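# Find the tool cabinet drawers with broken interlocks

## Task

The tool cabinet has four drawers, and an interlock should stop the other three from opening while any one is pulled out. On some drawers that interlock part has come off, which cannot be seen while everything is closed. Work out which drawers are faulty. At the end, each faulty drawer must stay open by at least a hand's width and every working drawer must be fully closed. This must hold without the robot holding anything in place.

## Robot and tools

Robot: two 7-joint arms, left_arm and right_arm, each ending in a parallel-jaw gripper. Joint ranges (rad), base to tip: waist -69.115 to 69.115, shoulder -2.250 to 2.250, upper arm roll -69.115 to 69.115, elbow -2.580 to 2.580, forearm roll -69.115 to 69.115, wrist pitch -2.100 to 2.100, wrist roll -69.115 to 69.115. Load limits (N m): waist, shoulder, upper arm roll and elbow 47.5; forearm roll, wrist pitch and wrist roll 29.9. Held weight counts toward these.

Frame: a single scene frame for both arms. The origin sits on the table surface midway between the arms, +x points out across the table, +z points up, and left_arm is on the +y side. The arm names do not match left or right in the pictures. Reported hand positions can be somewhat wrong, more so when the arm is stretched far.

Gripper: fingers point along the gripper's own +z axis and close along its y axis. end_effector_position is the spot between the pads when shut; closed fingertips extend about 19 mm past it, fully open about 6 mm. Closing pushes the tips roughly 13 mm further out, so keep that clearance above surfaces.

The 18-number row (used by execute_actions rows and by move target): one flat list covering both arms. First left_arm: x, y, z, qw, qx, qy, qz, left_gripper position, speed; then the same nine for right_arm and right_gripper. x, y, z are an absolute target position in metres in the scene frame; qw, qx, qy, qz are an absolute target orientation quaternion, w first, in the same frame. Position is in [-1, 1]: +1 fully open (85 mm), 0 about 41 mm, pads touch near -0.8, -1 closes until blocked (about 190 to 235 N per pad). Speed is in [-1, 1]: about 20 mm/s at -1, 85 at 0, 150 at +1. position_measured_pct is about 50 minus 50 times the finger position, 0 when fully open; stopping below 90 short of the request means something is held or blocking, around 90 means the pads met. To keep an arm or gripper unchanged, resend its last pose and the same two finger numbers every call (a 0 is a real command). Keep a fixed orientation by resending your own quaternion, not the drifted reported one. A target more than 0.6 m from the last reported position along any gripper axis is refused and nothing is sent. Each control step, the command is clipped to within 70 mm and 16 degrees of the measured pose; position wins over orientation if both cannot be met.

execute_actions: argument actions, a list with zero or one entry, plus optional pictures (true/false). Empty list: returns the current state with pictures. {"rows": [...], "steps": n}: up to 15 rows, n at most 15 and at least 9, each step 1/30 s; rows run one per step, the last repeated. {"steps": n} alone: a wait up to 300 steps counted from the previous result, including your reply time. Results arrive 9 steps before an action ends; those steps run while you reply. After an action an arm only continues to its last clipped pose, so check the reported pose and send the remainder. A "Hand target" line shows where each gripper is being driven when nothing is kept back.

move: target is one 18-number row as above; speed in m/s from 0.002 to 0.5 (default 0.25), rotation capped at twice that in rad/s. Both grippers travel straight lines ending together, lasting 0.5 to 10 s, cut short at 10 s. Finger numbers take effect at the start. No slowdown for obstacles or the other arm; grippers lag, drift and can overshoot speed near full stretch. Its result adds a move: line with the ending (done, off_target, moving, held, fault), limits applied (paced = target clipped; held = steps blocked, after which the arm may jump fast), and each gripper's distance to its pose. An ending naming one arm means the other finished.

wait: seconds, 0 to 10; sends nothing new. zoom_image: camera (cam_head_left, cam_head_right, cam_high, cam_low, cam_left_wrist, cam_right_wrist), region [x0, y0, x1, y1] pixels from the top-left, at most 504 by 504; all images are 504x504. finished_scene: scene number; ends and grades the scene, irreversible.

Result lines: the state line gives each gripper's position and quaternion. "pose unreachable" means the clearance check altered or blocked that arm's command; HELD marks steps where your row was not sent. TORQUE FAULT: a joint reached its load limit, that arm stops 10 s and drops the rest of the call. MOTOR HOT from 60 °C; OVER-TEMPERATURE FAULT at 75 °C, when the arm goes limp and sags.

Strategy and cautions: open one drawer a little, then test whether each other drawer still moves; a drawer that opens while another is out has a broken interlock. Finish with broken drawers out a hand's width or more and sound ones shut, with grippers released. Pull gently and slowly: fast contact hits harder and aiming far past a contact presses harder. Avoid slams, drops, knocking the cabinet, and arm-to-arm collisions.

Each tool is called after ">>>" by a JSON object that holds its "api" and its "payload".

## Session

>>> {"api": "execute_actions", "payload": {"actions": []}}

Scene clock: 0.00 s of 6600.00 s.
left_arm: end_effector_position=(+0.1227, +0.8062, +0.3509) position_measured_pct=0.0 end_effector_quat_wxyz=(+0.041, +0.611, +0.791, +0.010) | right_arm: end_effector_position=(-0.0476, -0.6383, +0.1816) position_measured_pct=0.0 end_effector_quat_wxyz=(-0.383, -0.218, +0.847, +0.297)
Joint positions: left_arm=[-1.736  0.536  0.658  1.097 -0.233  1.615 -1.025] | right_arm=[ 1.524  0.741 -0.408  1.813  0.768  1.649  2.72 ]
Joint velocities: left_arm=[-0.     0.001 -0.    -0.001 -0.    -0.002 -0.   ] | right_arm=[ 0.     0.002 -0.001 -0.001 -0.001  0.001 -0.   ]
Motor temperatures (°C, as the motors report them): left_arm=[34 35 30 34 41 38 41] | right_arm=[34 32 33 33 41 45 37]
Hand target (left_arm): +0.123, +0.806, +0.351; +0.041, +0.611, +0.791, +0.010
Hand target (right_arm): -0.048, -0.638, +0.182; -0.383, -0.218, +0.847, +0.297

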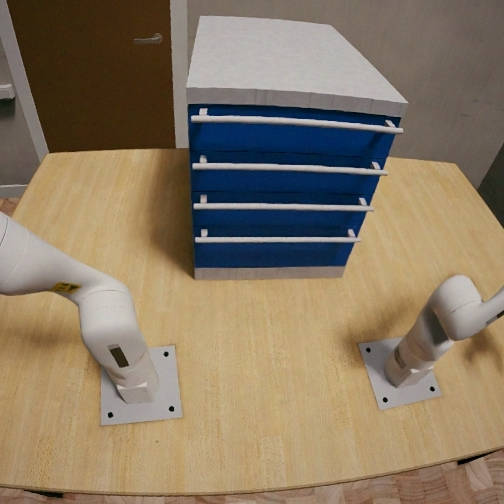

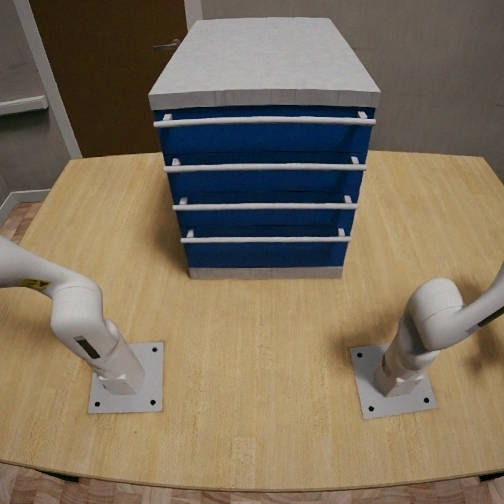

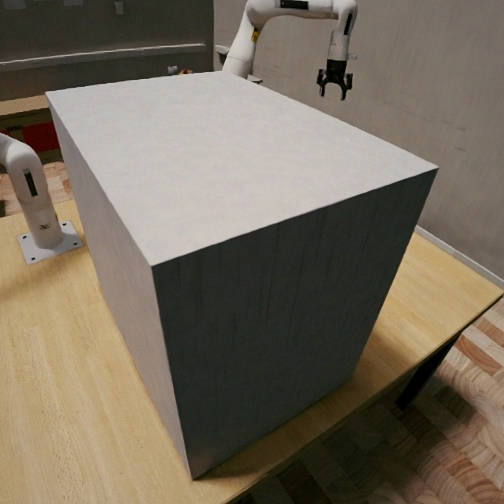

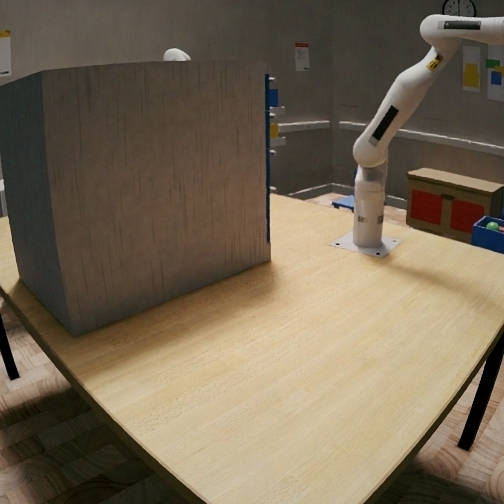

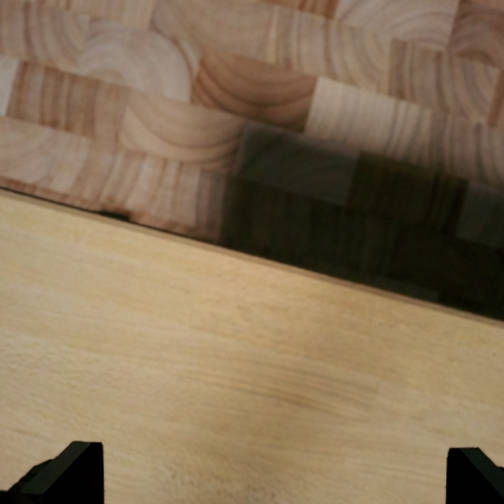

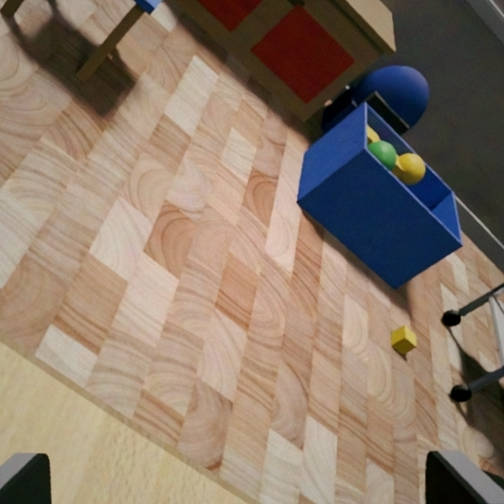

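>>> {"api": "zoom_image", "payload": {"camera": "cam_head_left", "region": [170, 70, 420, 300]}}

>>> {"api": "zoom_image", "payload": {"camera": "cam_low", "region": [220, 50, 420, 280]}}

Region (170, 70, 420, 300) of cam_head_left's 504x504 image, scaled by 2.016, with more detail than that image has; it fills the top 464 rows of this view, and the rest is white.

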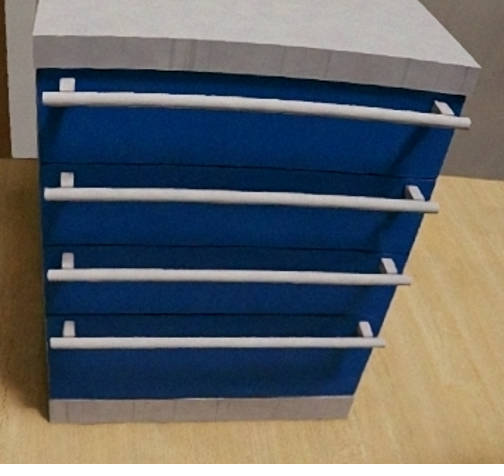

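Region (220, 50, 420, 280) of cam_low's 504x504 image, scaled by 2.191, with more detail than that image has; it fills the left 438 columns of this view, and the rest is white.

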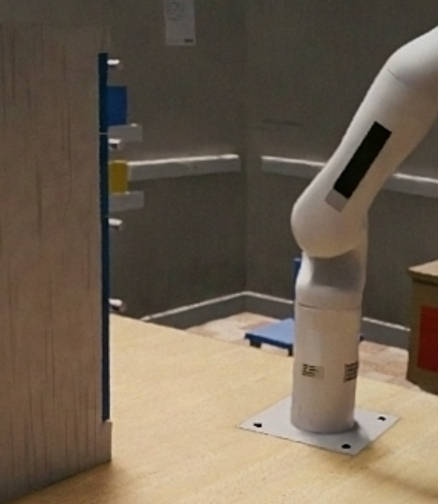

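>>> {"api": "move", "payload": {"target": [0.17,0.40,0.42,0.1,0.7,0.7,0.1,1,1,-0.0476,-0.6383,0.1816,-0.383,-0.218,0.847,0.297,1,0], "speed": 0.4}}

Scene clock: 5.50 s of 6600.00 s.
left_arm: end_effector_position=(+0.1689, +0.3999, +0.4197) position_measured_pct=0.0 end_effector_quat_wxyz=(+0.100, +0.701, +0.700, +0.099) | right_arm: end_effector_position=(-0.0476, -0.6383, +0.1816) position_measured_pct=0.0 end_effector_quat_wxyz=(-0.383, -0.218, +0.847, +0.297)
Joint positions: left_arm=[-2.024 -0.602  0.182  1.879  0.386  1.954 -1.876] | right_arm=[ 1.523  0.742 -0.408  1.813  0.768  1.65   2.721]
Joint velocities: left_arm=[ 0.002 -0.008 -0.    -0.001 -0.001  0.002 -0.002] | right_arm=[-0.    -0.     0.001  0.001 -0.    -0.001  0.   ]
Motor temperatures (°C, as the motors report them): left_arm=[34 35 30 34 41 38 41] | right_arm=[34 32 33 33 41 45 37]
Hand target (left_arm): +0.169, +0.400, +0.420; +0.099, +0.701, +0.700, +0.099
Hand target (right_arm): -0.048, -0.638, +0.182; -0.383, -0.218, +0.847, +0.297
Off the commanded pose (left_arm): 0.001 m, 0 deg.
Off the commanded pose (right_arm): 0.000 m, 0 deg.
Kept back: nothing.
After step 90, 0.60 s passed at rest.
move: done; limits=paced

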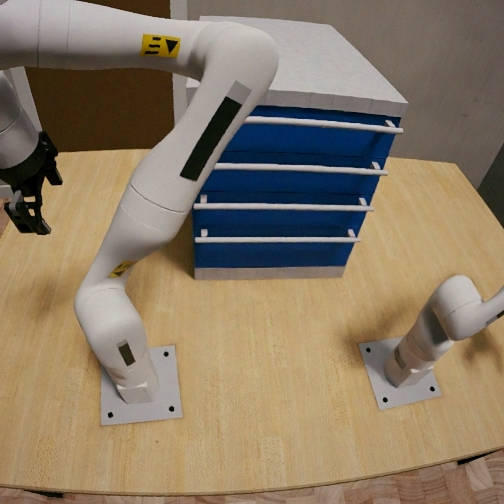

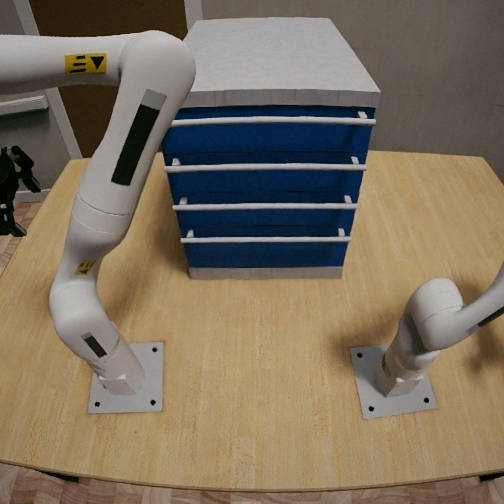

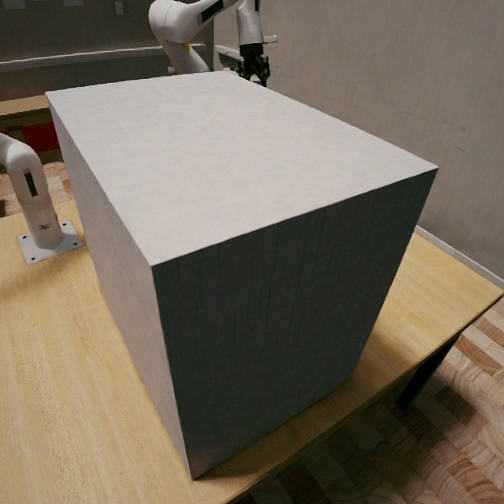

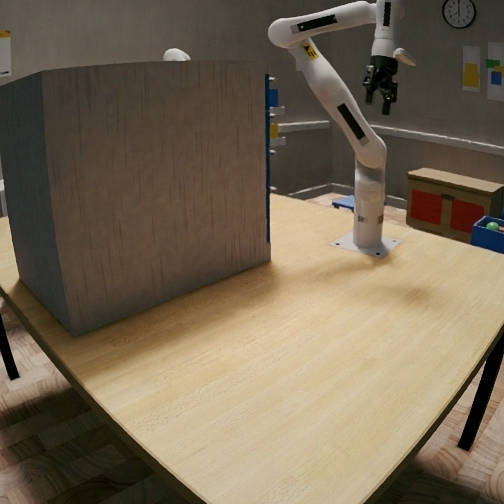

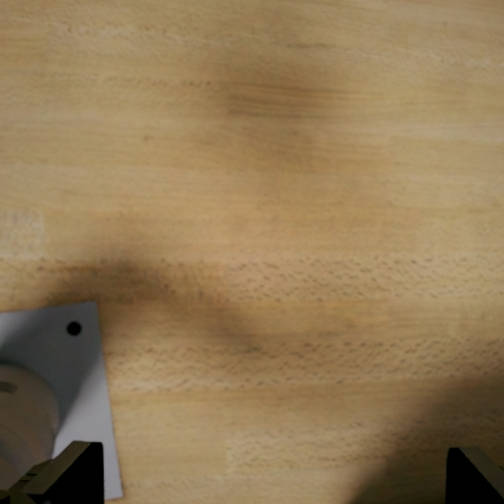

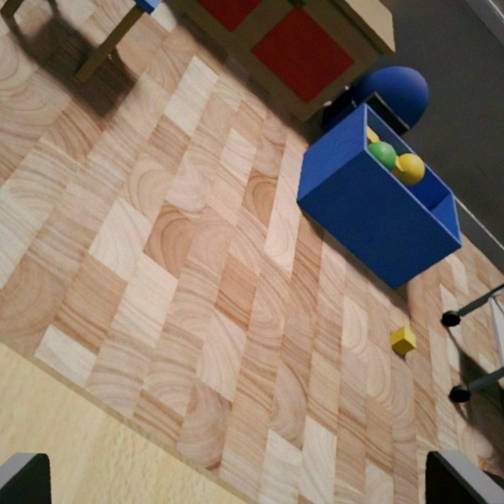

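>>> {"api": "move", "payload": {"target": [-0.22,0.22,0.36,0,0.707,0.707,0,1,1,-0.0476,-0.6383,0.1816,-0.383,-0.218,0.847,0.297,1,0], "speed": 0.3}}

Scene clock: 8.40 s of 6600.00 s.
left_arm: end_effector_position=(-0.2209, +0.2209, +0.3604) position_measured_pct=0.0 end_effector_quat_wxyz=(-0.001, +0.706, +0.708, +0.000) | right_arm: end_effector_position=(-0.0476, -0.6383, +0.1816) position_measured_pct=0.0 end_effector_quat_wxyz=(-0.383, -0.218, +0.847, +0.297)
Joint positions: left_arm=[-1.471 -0.55  -1.177  1.722 -0.504  1.64  -2.747] | right_arm=[ 1.523  0.742 -0.408  1.813  0.768  1.65   2.721]
Joint velocities: left_arm=[ 0.008  0.001 -0.002 -0.001  0.001  0.    -0.003] | right_arm=[-0.     0.     0.    -0.001  0.    -0.001 -0.   ]
Motor temperatures (°C, as the motors report them): left_arm=[34 35 30 34 41 38 41] | right_arm=[34 32 33 33 41 45 37]
Hand target (left_arm): -0.221, +0.221, +0.360; -0.001, +0.706, +0.708, +0.000
Hand target (right_arm): -0.048, -0.638, +0.182; -0.383, -0.218, +0.847, +0.297
Off the commanded pose (left_arm): 0.001 m, 0 deg.
Off the commanded pose (right_arm): 0.000 m, 0 deg.
Kept back: nothing.
move: done

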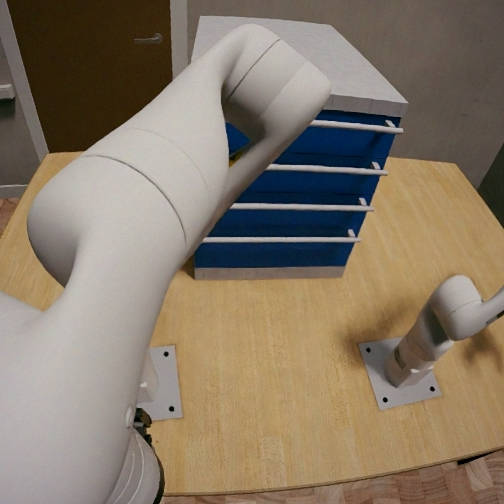

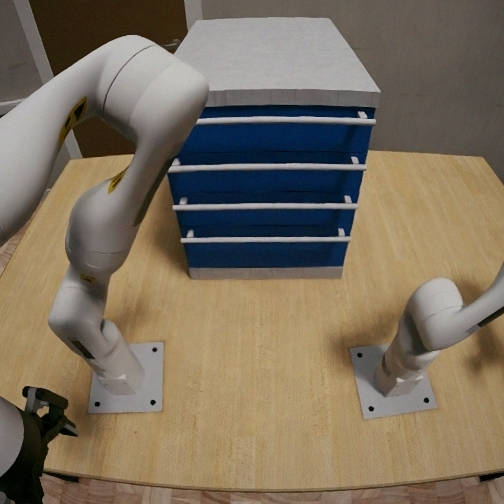

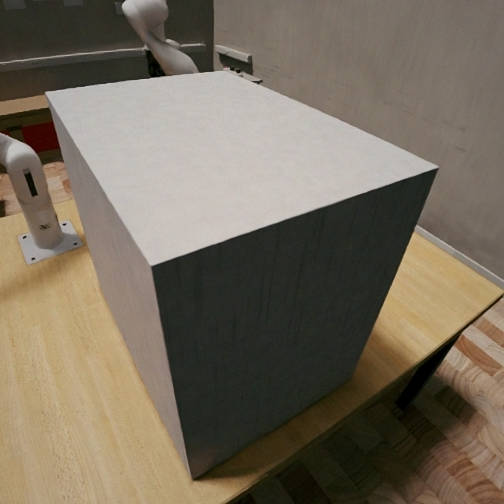

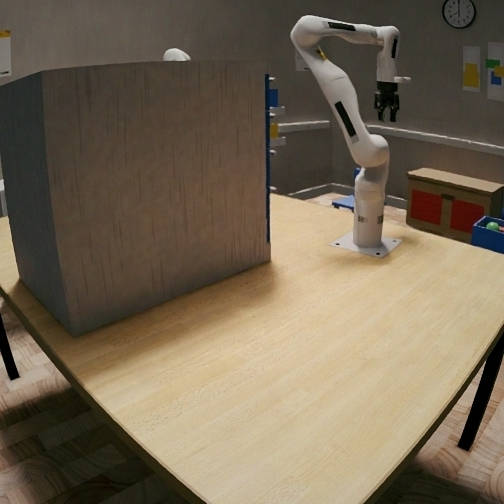

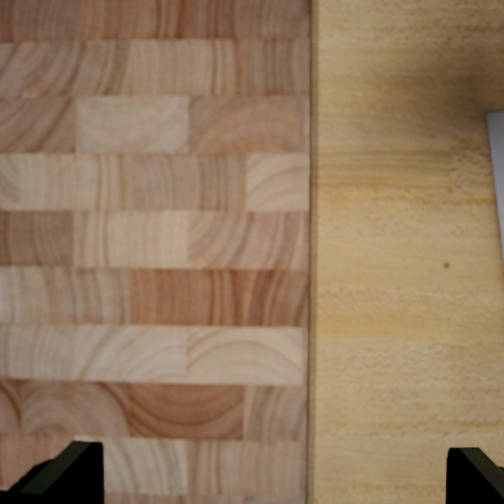

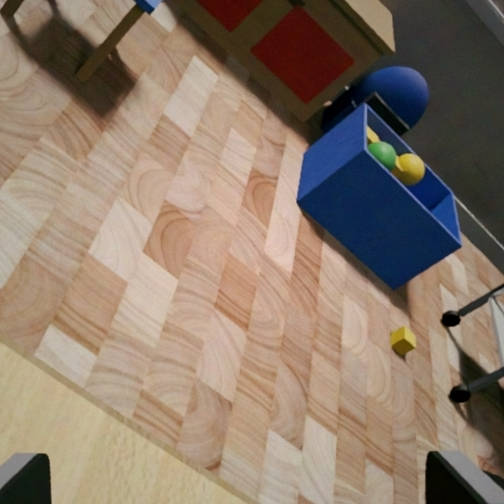

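>>> {"api": "move", "payload": {"target": [-0.08,-0.05,0.25,0.183,0.683,0.683,0.183,1,1,-0.0476,-0.6383,0.1816,-0.383,-0.218,0.847,0.297,1,0], "speed": 0.3}}

Scene clock: 10.80 s of 6600.00 s.
left_arm: end_effector_position=(-0.0805, -0.0507, +0.2500) position_measured_pct=0.0 end_effector_quat_wxyz=(+0.184, +0.682, +0.684, +0.182) | right_arm: end_effector_position=(-0.0476, -0.6383, +0.1816) position_measured_pct=0.0 end_effector_quat_wxyz=(-0.383, -0.218, +0.847, +0.297)
Joint positions: left_arm=[-1.502 -0.94  -1.655  1.583 -0.992  2.017 -3.243] | right_arm=[ 1.523  0.742 -0.408  1.813  0.768  1.65   2.721]
Joint velocities: left_arm=[ 0.004 -0.005 -0.002 -0.002 -0.     0.001 -0.002] | right_arm=[-0.001  0.    -0.     0.001  0.001  0.002  0.   ]
Motor temperatures (°C, as the motors report them): left_arm=[34 35 30 34 41 38 41] | right_arm=[34 32 33 33 41 45 37]
Hand target (left_arm): -0.081, -0.051, +0.250; +0.183, +0.682, +0.684, +0.182
Hand target (right_arm): -0.048, -0.638, +0.182; -0.383, -0.218, +0.847, +0.297
Off the commanded pose (left_arm): 0.001 m, 0 deg.
Off the commanded pose (right_arm): 0.000 m, 0 deg.
Kept back: nothing.
move: done

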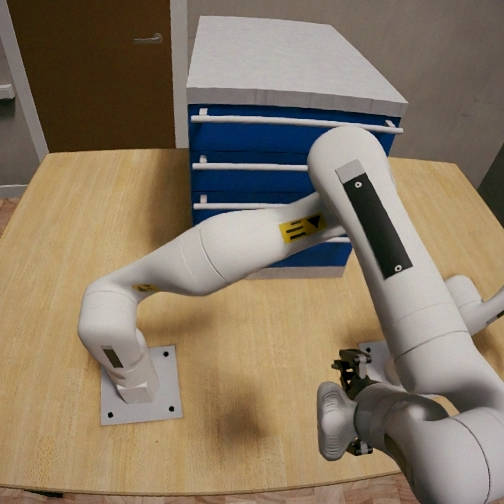

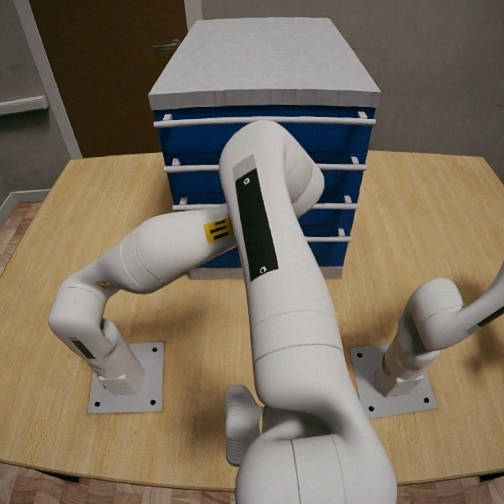

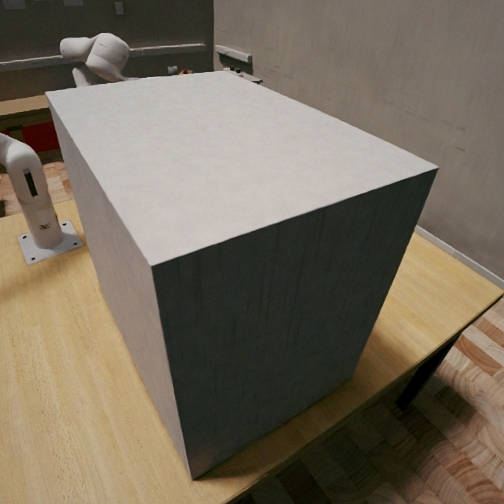

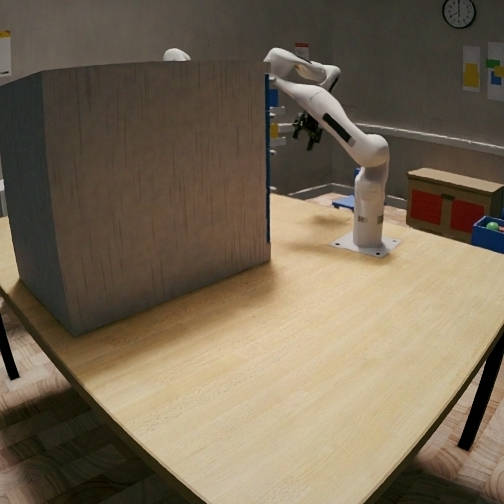

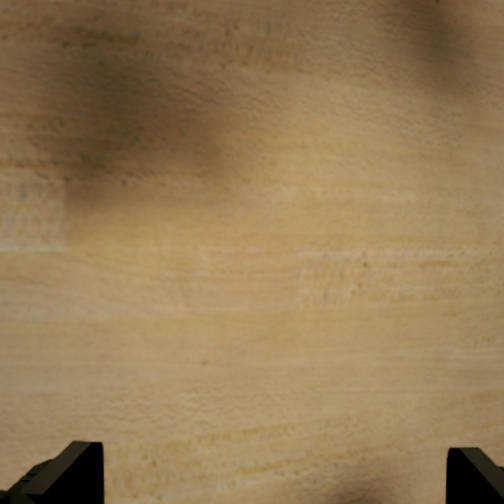

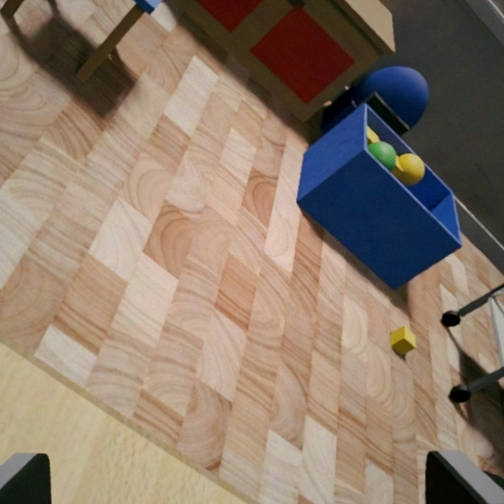

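>>> {"api": "move", "payload": {"target": [0.2,-0.05,0.2,0.5,0.5,0.5,0.5,0.3,1,-0.0476,-0.6383,0.1816,-0.383,-0.218,0.847,0.297,1,0], "speed": 0.25}}

Scene clock: 13.60 s of 6600.00 s.
left_arm: end_effector_position=(+0.1997, -0.0509, +0.1996) position_measured_pct=34.9 end_effector_quat_wxyz=(+0.502, +0.499, +0.500, +0.499) | right_arm: end_effector_position=(-0.0476, -0.6383, +0.1816) position_measured_pct=0.0 end_effector_quat_wxyz=(-0.383, -0.218, +0.847, +0.297)
Joint positions: left_arm=[-1.444 -1.132 -2.552  1.998 -1.299  2.102 -3.074] | right_arm=[ 1.523  0.742 -0.408  1.813  0.768  1.65   2.721]
Joint velocities: left_arm=[ 0.002 -0.006 -0.001 -0.    -0.002 -0.     0.   ] | right_arm=[-0.    -0.     0.001 -0.001  0.    -0.    -0.   ]
Motor temperatures (°C, as the motors report them): left_arm=[34 35 30 34 41 38 41] | right_arm=[34 32 33 33 41 45 37]
Hand target (left_arm): +0.200, -0.051, +0.199; +0.502, +0.499, +0.500, +0.499
Hand target (right_arm): -0.048, -0.638, +0.182; -0.383, -0.218, +0.847, +0.297
Off the commanded pose (left_arm): 0.001 m, 0 deg.
Off the commanded pose (right_arm): 0.000 m, 0 deg.
Kept back: nothing.
move: done

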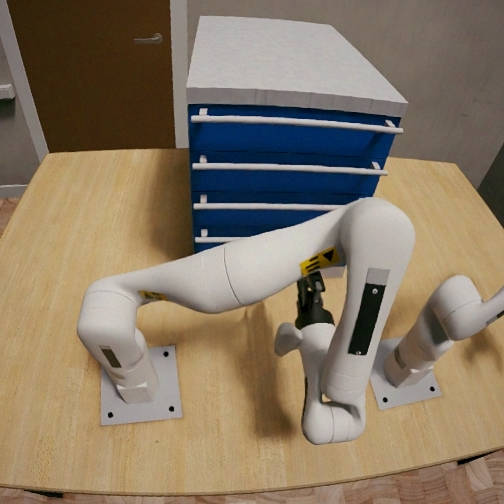

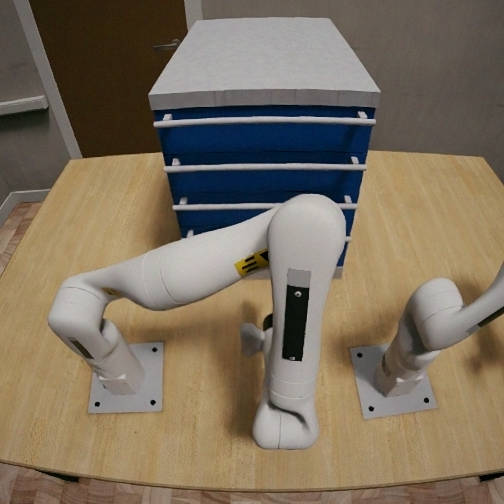

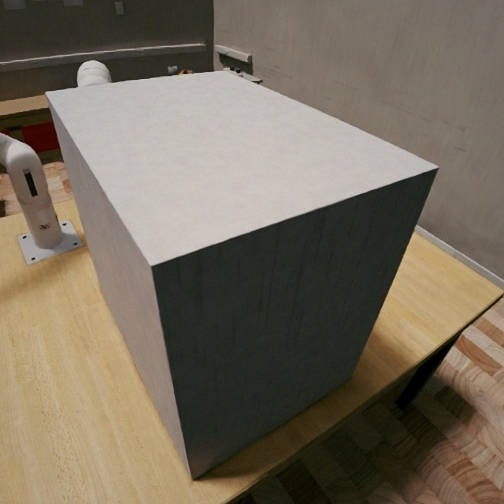

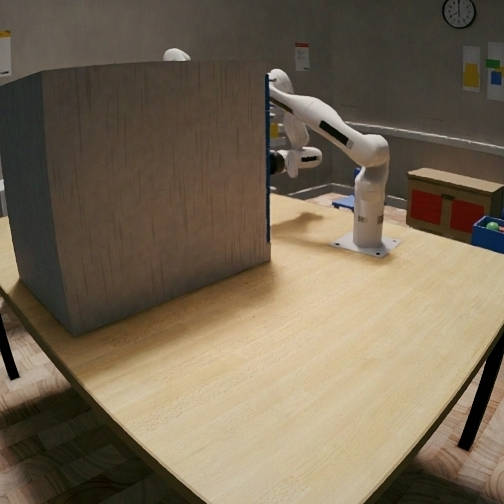

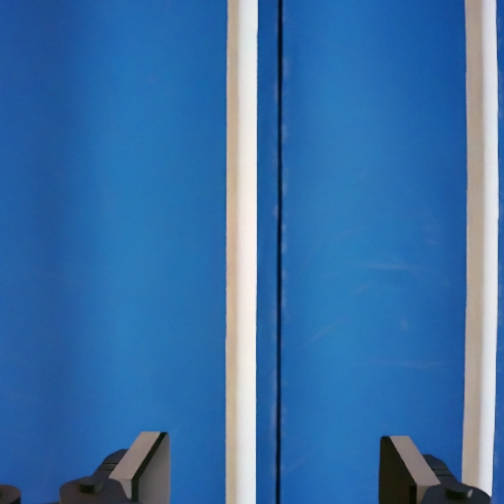

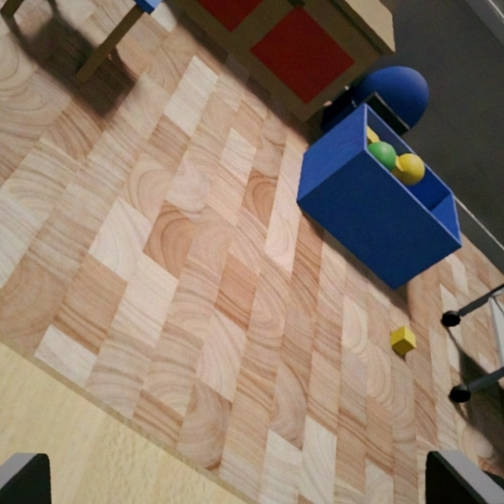

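>>> {"api": "move", "payload": {"target": [0.26,-0.05,0.19,0.5,0.5,0.5,0.5,0.3,1,-0.0476,-0.6383,0.1816,-0.383,-0.218,0.847,0.297,1,0], "speed": 0.15}}

Scene clock: 14.93 s of 6600.00 s.
left_arm: end_effector_position=(+0.2599, -0.0503, +0.1900) position_measured_pct=34.9 end_effector_quat_wxyz=(+0.500, +0.500, +0.500, +0.500) | right_arm: end_effector_position=(-0.0476, -0.6383, +0.1816) position_measured_pct=0.0 end_effector_quat_wxyz=(-0.383, -0.218, +0.847, +0.297)
Joint positions: left_arm=[-1.566 -1.134 -2.607  2.058 -1.434  2.048 -3.087] | right_arm=[ 1.523  0.742 -0.408  1.813  0.768  1.65   2.721]
Joint velocities: left_arm=[-0.005  0.001 -0.002  0.    -0.001 -0.001 -0.   ] | right_arm=[ 0.    -0.     0.     0.    -0.     0.001 -0.   ]
Motor temperatures (°C, as the motors report them): left_arm=[34 35 30 34 41 38 41] | right_arm=[34 32 33 33 41 45 37]
Hand target (left_arm): +0.260, -0.050, +0.190; +0.500, +0.500, +0.500, +0.500
Hand target (right_arm): -0.048, -0.638, +0.182; -0.383, -0.218, +0.847, +0.297
Off the commanded pose (left_arm): 0.000 m, 0 deg.
Off the commanded pose (right_arm): 0.000 m, 0 deg.
Kept back: nothing.
move: done

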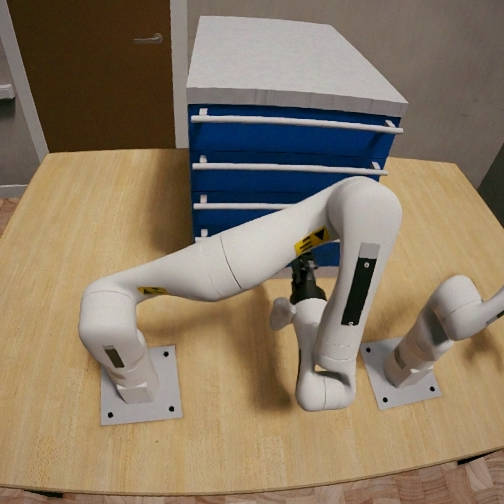

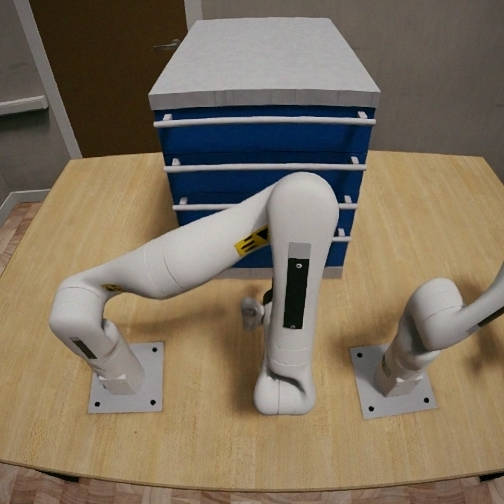

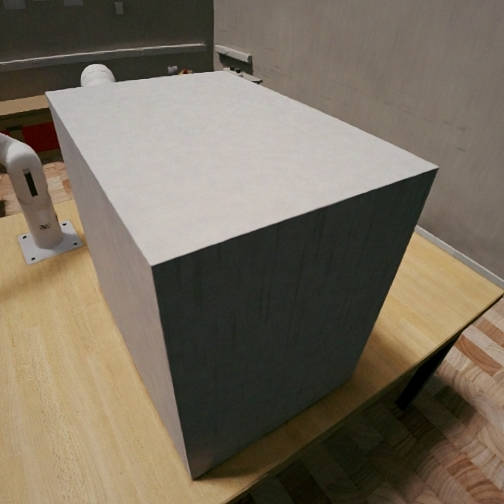

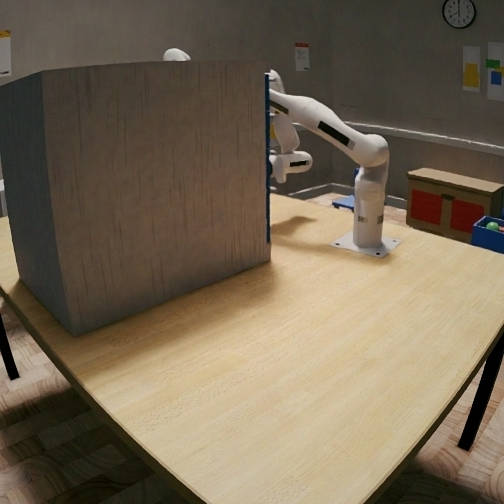

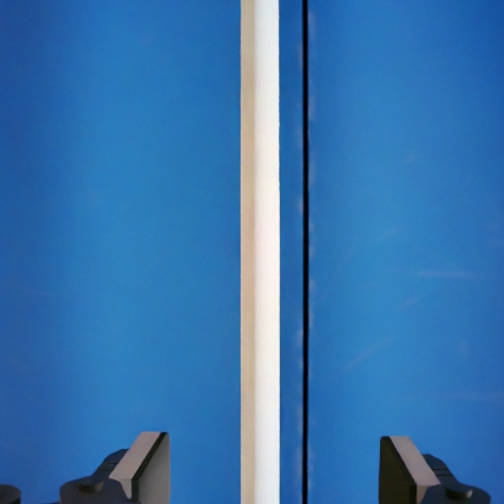

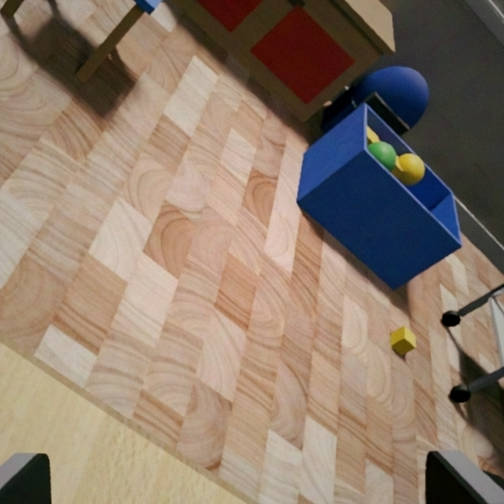

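>>> {"api": "move", "payload": {"target": [0.305,-0.05,0.186,0.5,0.5,0.5,0.5,0.0,1,-0.0476,-0.6383,0.1816,-0.383,-0.218,0.847,0.297,1,0], "speed": 0.1}}

Scene clock: 16.80 s of 6600.00 s.
left_arm: end_effector_position=(+0.3049, -0.0503, +0.1860) position_measured_pct=49.6 end_effector_quat_wxyz=(+0.500, +0.500, +0.500, +0.500) | right_arm: end_effector_position=(-0.0476, -0.6383, +0.1816) position_measured_pct=0.0 end_effector_quat_wxyz=(-0.383, -0.218, +0.847, +0.297)
Joint positions: left_arm=[-1.657 -1.127 -2.654  2.086 -1.546  2.007 -3.111] | right_arm=[ 1.523  0.742 -0.408  1.813  0.768  1.65   2.721]
Joint velocities: left_arm=[-0.005  0.003 -0.002  0.     0.    -0.001 -0.001] | right_arm=[-0.     0.001  0.     0.001  0.001  0.001 -0.   ]
Motor temperatures (°C, as the motors report them): left_arm=[34 35 30 34 41 38 41] | right_arm=[34 32 33 33 41 45 37]
Hand target (left_arm): +0.305, -0.050, +0.186; +0.500, +0.500, +0.500, +0.500
Hand target (right_arm): -0.048, -0.638, +0.182; -0.383, -0.218, +0.847, +0.297
Off the commanded pose (left_arm): 0.000 m, 0 deg.
Off the commanded pose (right_arm): 0.000 m, 0 deg.
Kept back: nothing.
move: done

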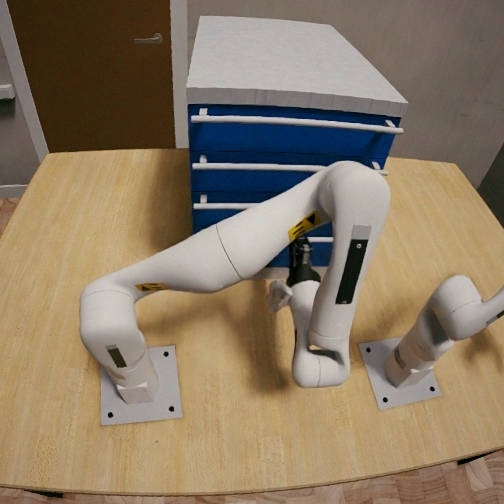

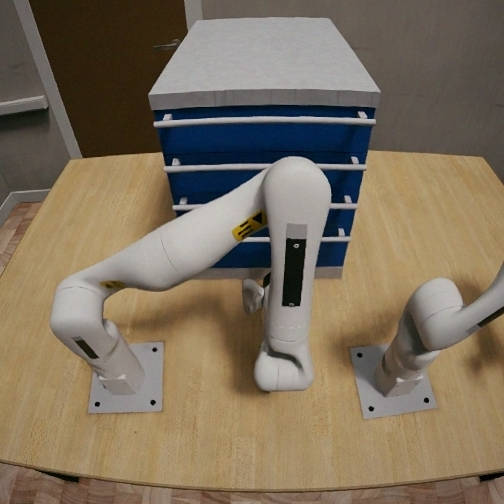

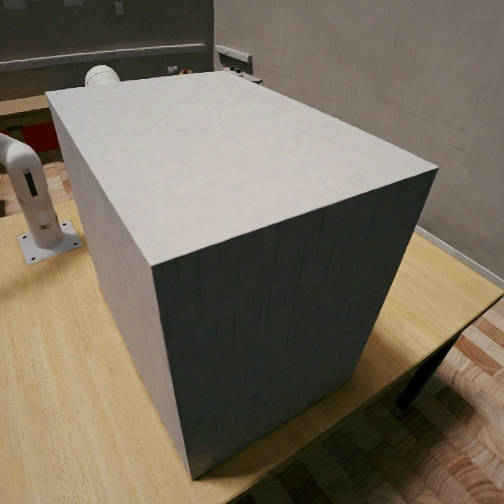

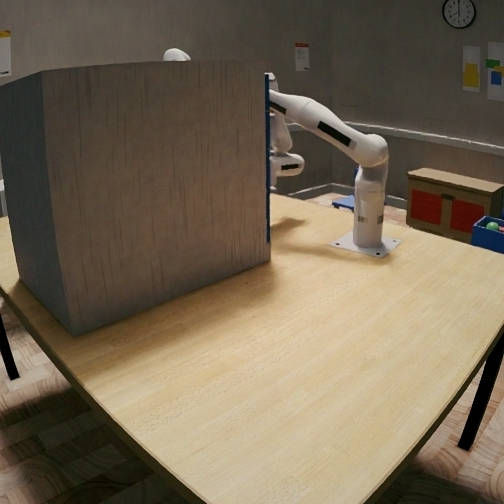

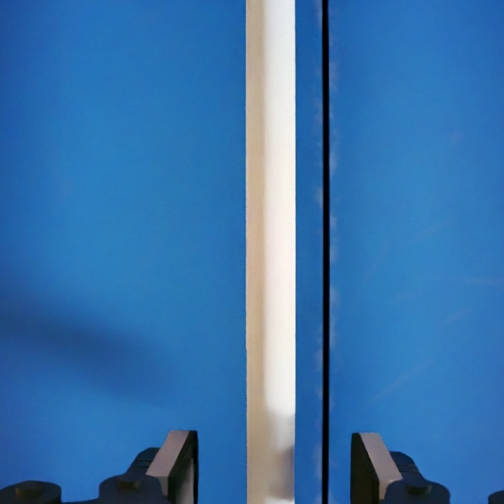

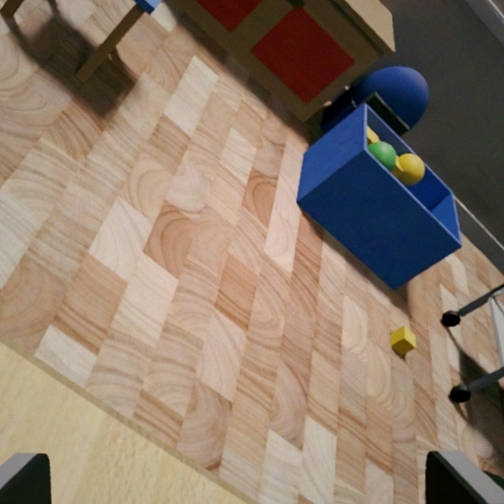

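>>> {"api": "move", "payload": {"target": [0.32,-0.05,0.185,0.5,0.5,0.5,0.5,-0.4,0,-0.0476,-0.6383,0.1816,-0.383,-0.218,0.847,0.297,1,0], "speed": 0.05}}

Scene clock: 17.87 s of 6600.00 s.
left_arm: end_effector_position=(+0.3199, -0.0501, +0.1850) position_measured_pct=69.8 end_effector_quat_wxyz=(+0.500, +0.500, +0.500, +0.500) | right_arm: end_effector_position=(-0.0476, -0.6383, +0.1816) position_measured_pct=0.0 end_effector_quat_wxyz=(-0.383, -0.218, +0.847, +0.297)
Joint positions: left_arm=[-1.688 -1.124 -2.671  2.092 -1.584  1.993 -3.121] | right_arm=[ 1.523  0.742 -0.408  1.813  0.768  1.65   2.721]
Joint velocities: left_arm=[-0.003  0.002 -0.001 -0.    -0.001 -0.002 -0.001] | right_arm=[ 0.    -0.001 -0.     0.     0.001 -0.    -0.   ]
Motor temperatures (°C, as the motors report them): left_arm=[34 35 30 34 41 38 41] | right_arm=[34 32 33 33 41 45 37]
Hand target (left_arm): +0.320, -0.050, +0.185; +0.500, +0.500, +0.500, +0.500
Hand target (right_arm): -0.048, -0.638, +0.182; -0.383, -0.218, +0.847, +0.297
Off the commanded pose (left_arm): 0.000 m, 0 deg.
Off the commanded pose (right_arm): 0.000 m, 0 deg.
Kept back: nothing.
move: done

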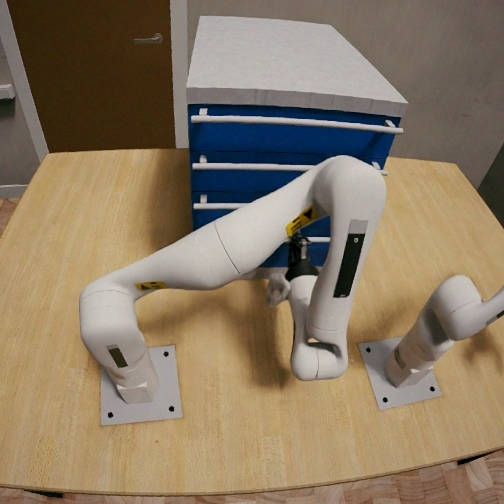

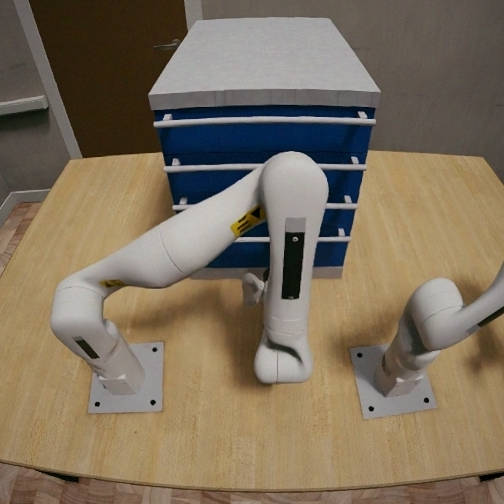

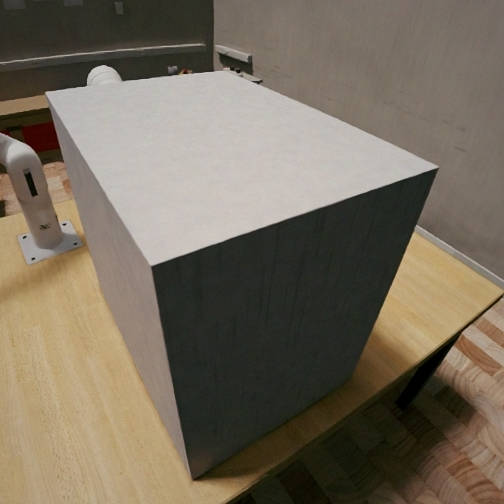

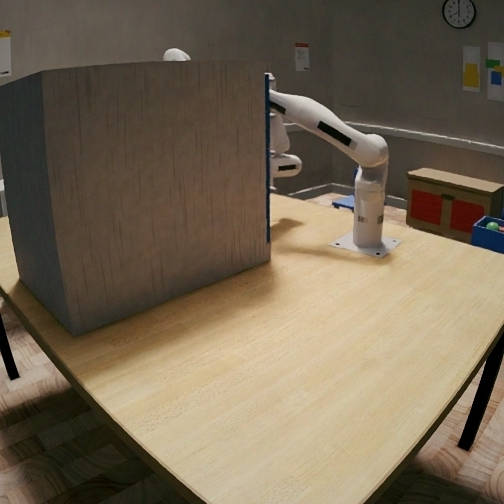

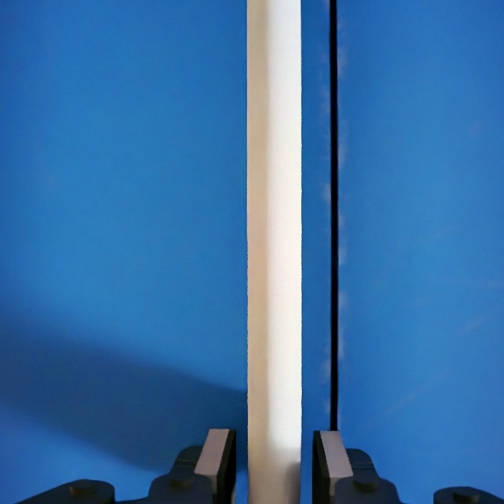

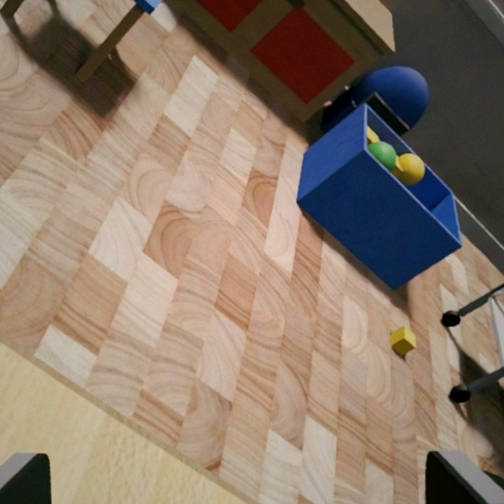

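>>> {"api": "move", "payload": {"target": [0.322,-0.05,0.185,0.5,0.5,0.5,0.5,-1,-0.3,-0.0476,-0.6383,0.1816,-0.383,-0.218,0.847,0.297,1,0], "speed": 0.05}}

Scene clock: 18.90 s of 6600.00 s.
left_arm: end_effector_position=(+0.3203, -0.0501, +0.1852) position_measured_pct=81.3 end_effector_quat_wxyz=(+0.500, +0.501, +0.500, +0.500) | right_arm: end_effector_position=(-0.0476, -0.6383, +0.1816) position_measured_pct=0.0 end_effector_quat_wxyz=(-0.383, -0.218, +0.847, +0.297)
Joint positions: left_arm=[-1.689 -1.124 -2.67   2.094 -1.586  1.993 -3.123] | right_arm=[ 1.523  0.742 -0.408  1.813  0.768  1.65   2.721]
Joint velocities: left_arm=[-0.     0.002  0.     0.     0.001  0.001 -0.   ] | right_arm=[ 0.    -0.001 -0.    -0.    -0.001 -0.    -0.   ]
Motor temperatures (°C, as the motors report them): left_arm=[34 35 30 34 41 38 41] | right_arm=[34 32 33 33 41 45 37]
Hand target (left_arm): +0.322, -0.050, +0.185; +0.500, +0.500, +0.500, +0.500
Hand target (right_arm): -0.048, -0.638, +0.182; -0.383, -0.218, +0.847, +0.297
Off the commanded pose (left_arm): 0.002 m, 0 deg.
Off the commanded pose (right_arm): 0.000 m, 0 deg.
Kept back: nothing.
move: done

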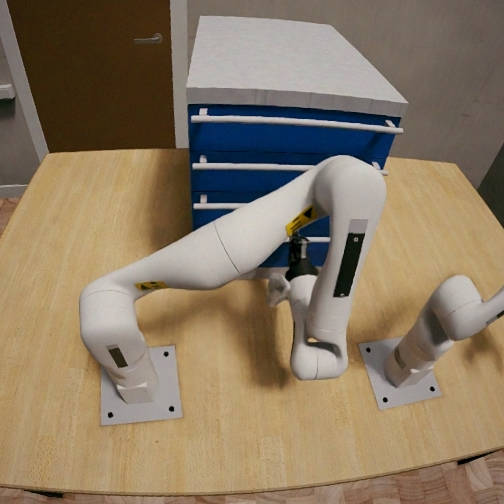

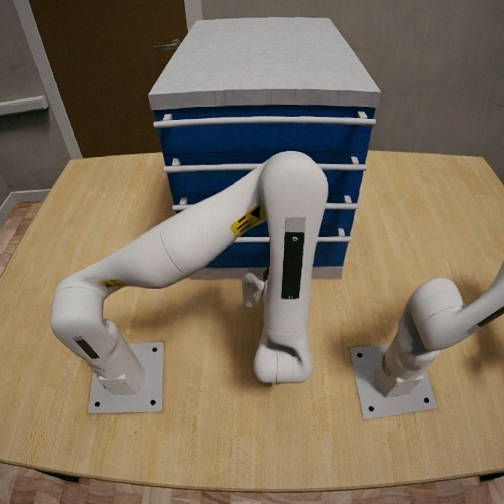

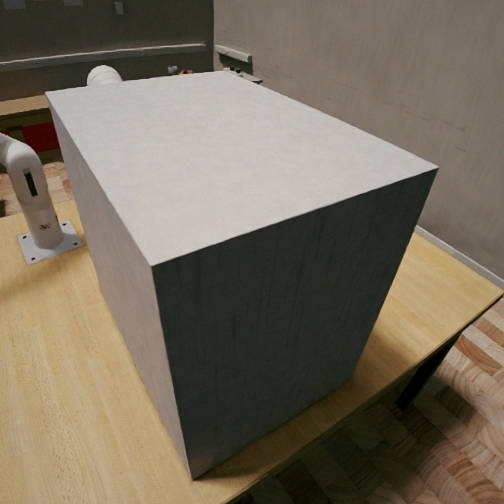

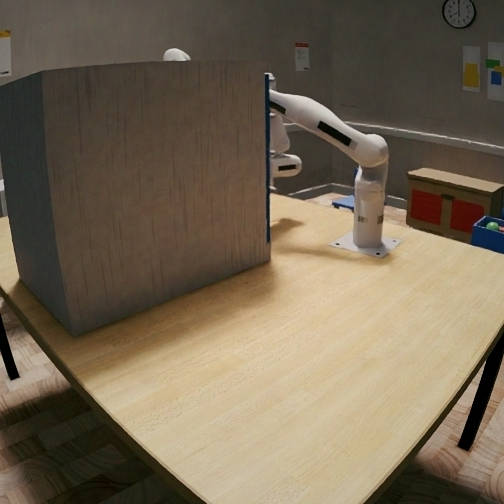

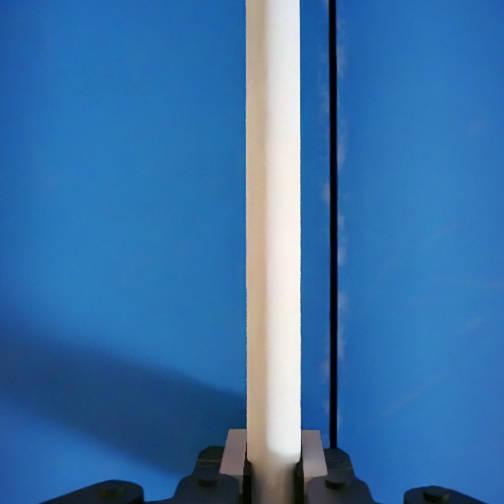

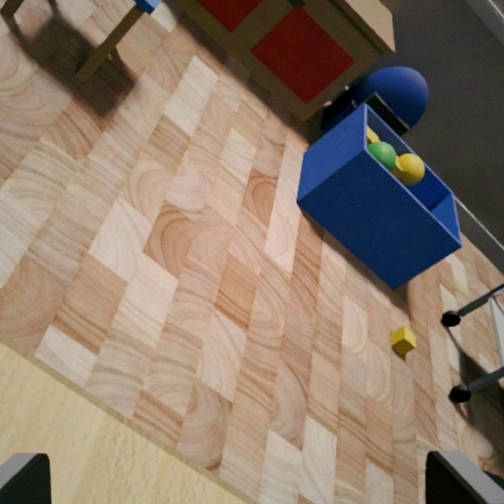

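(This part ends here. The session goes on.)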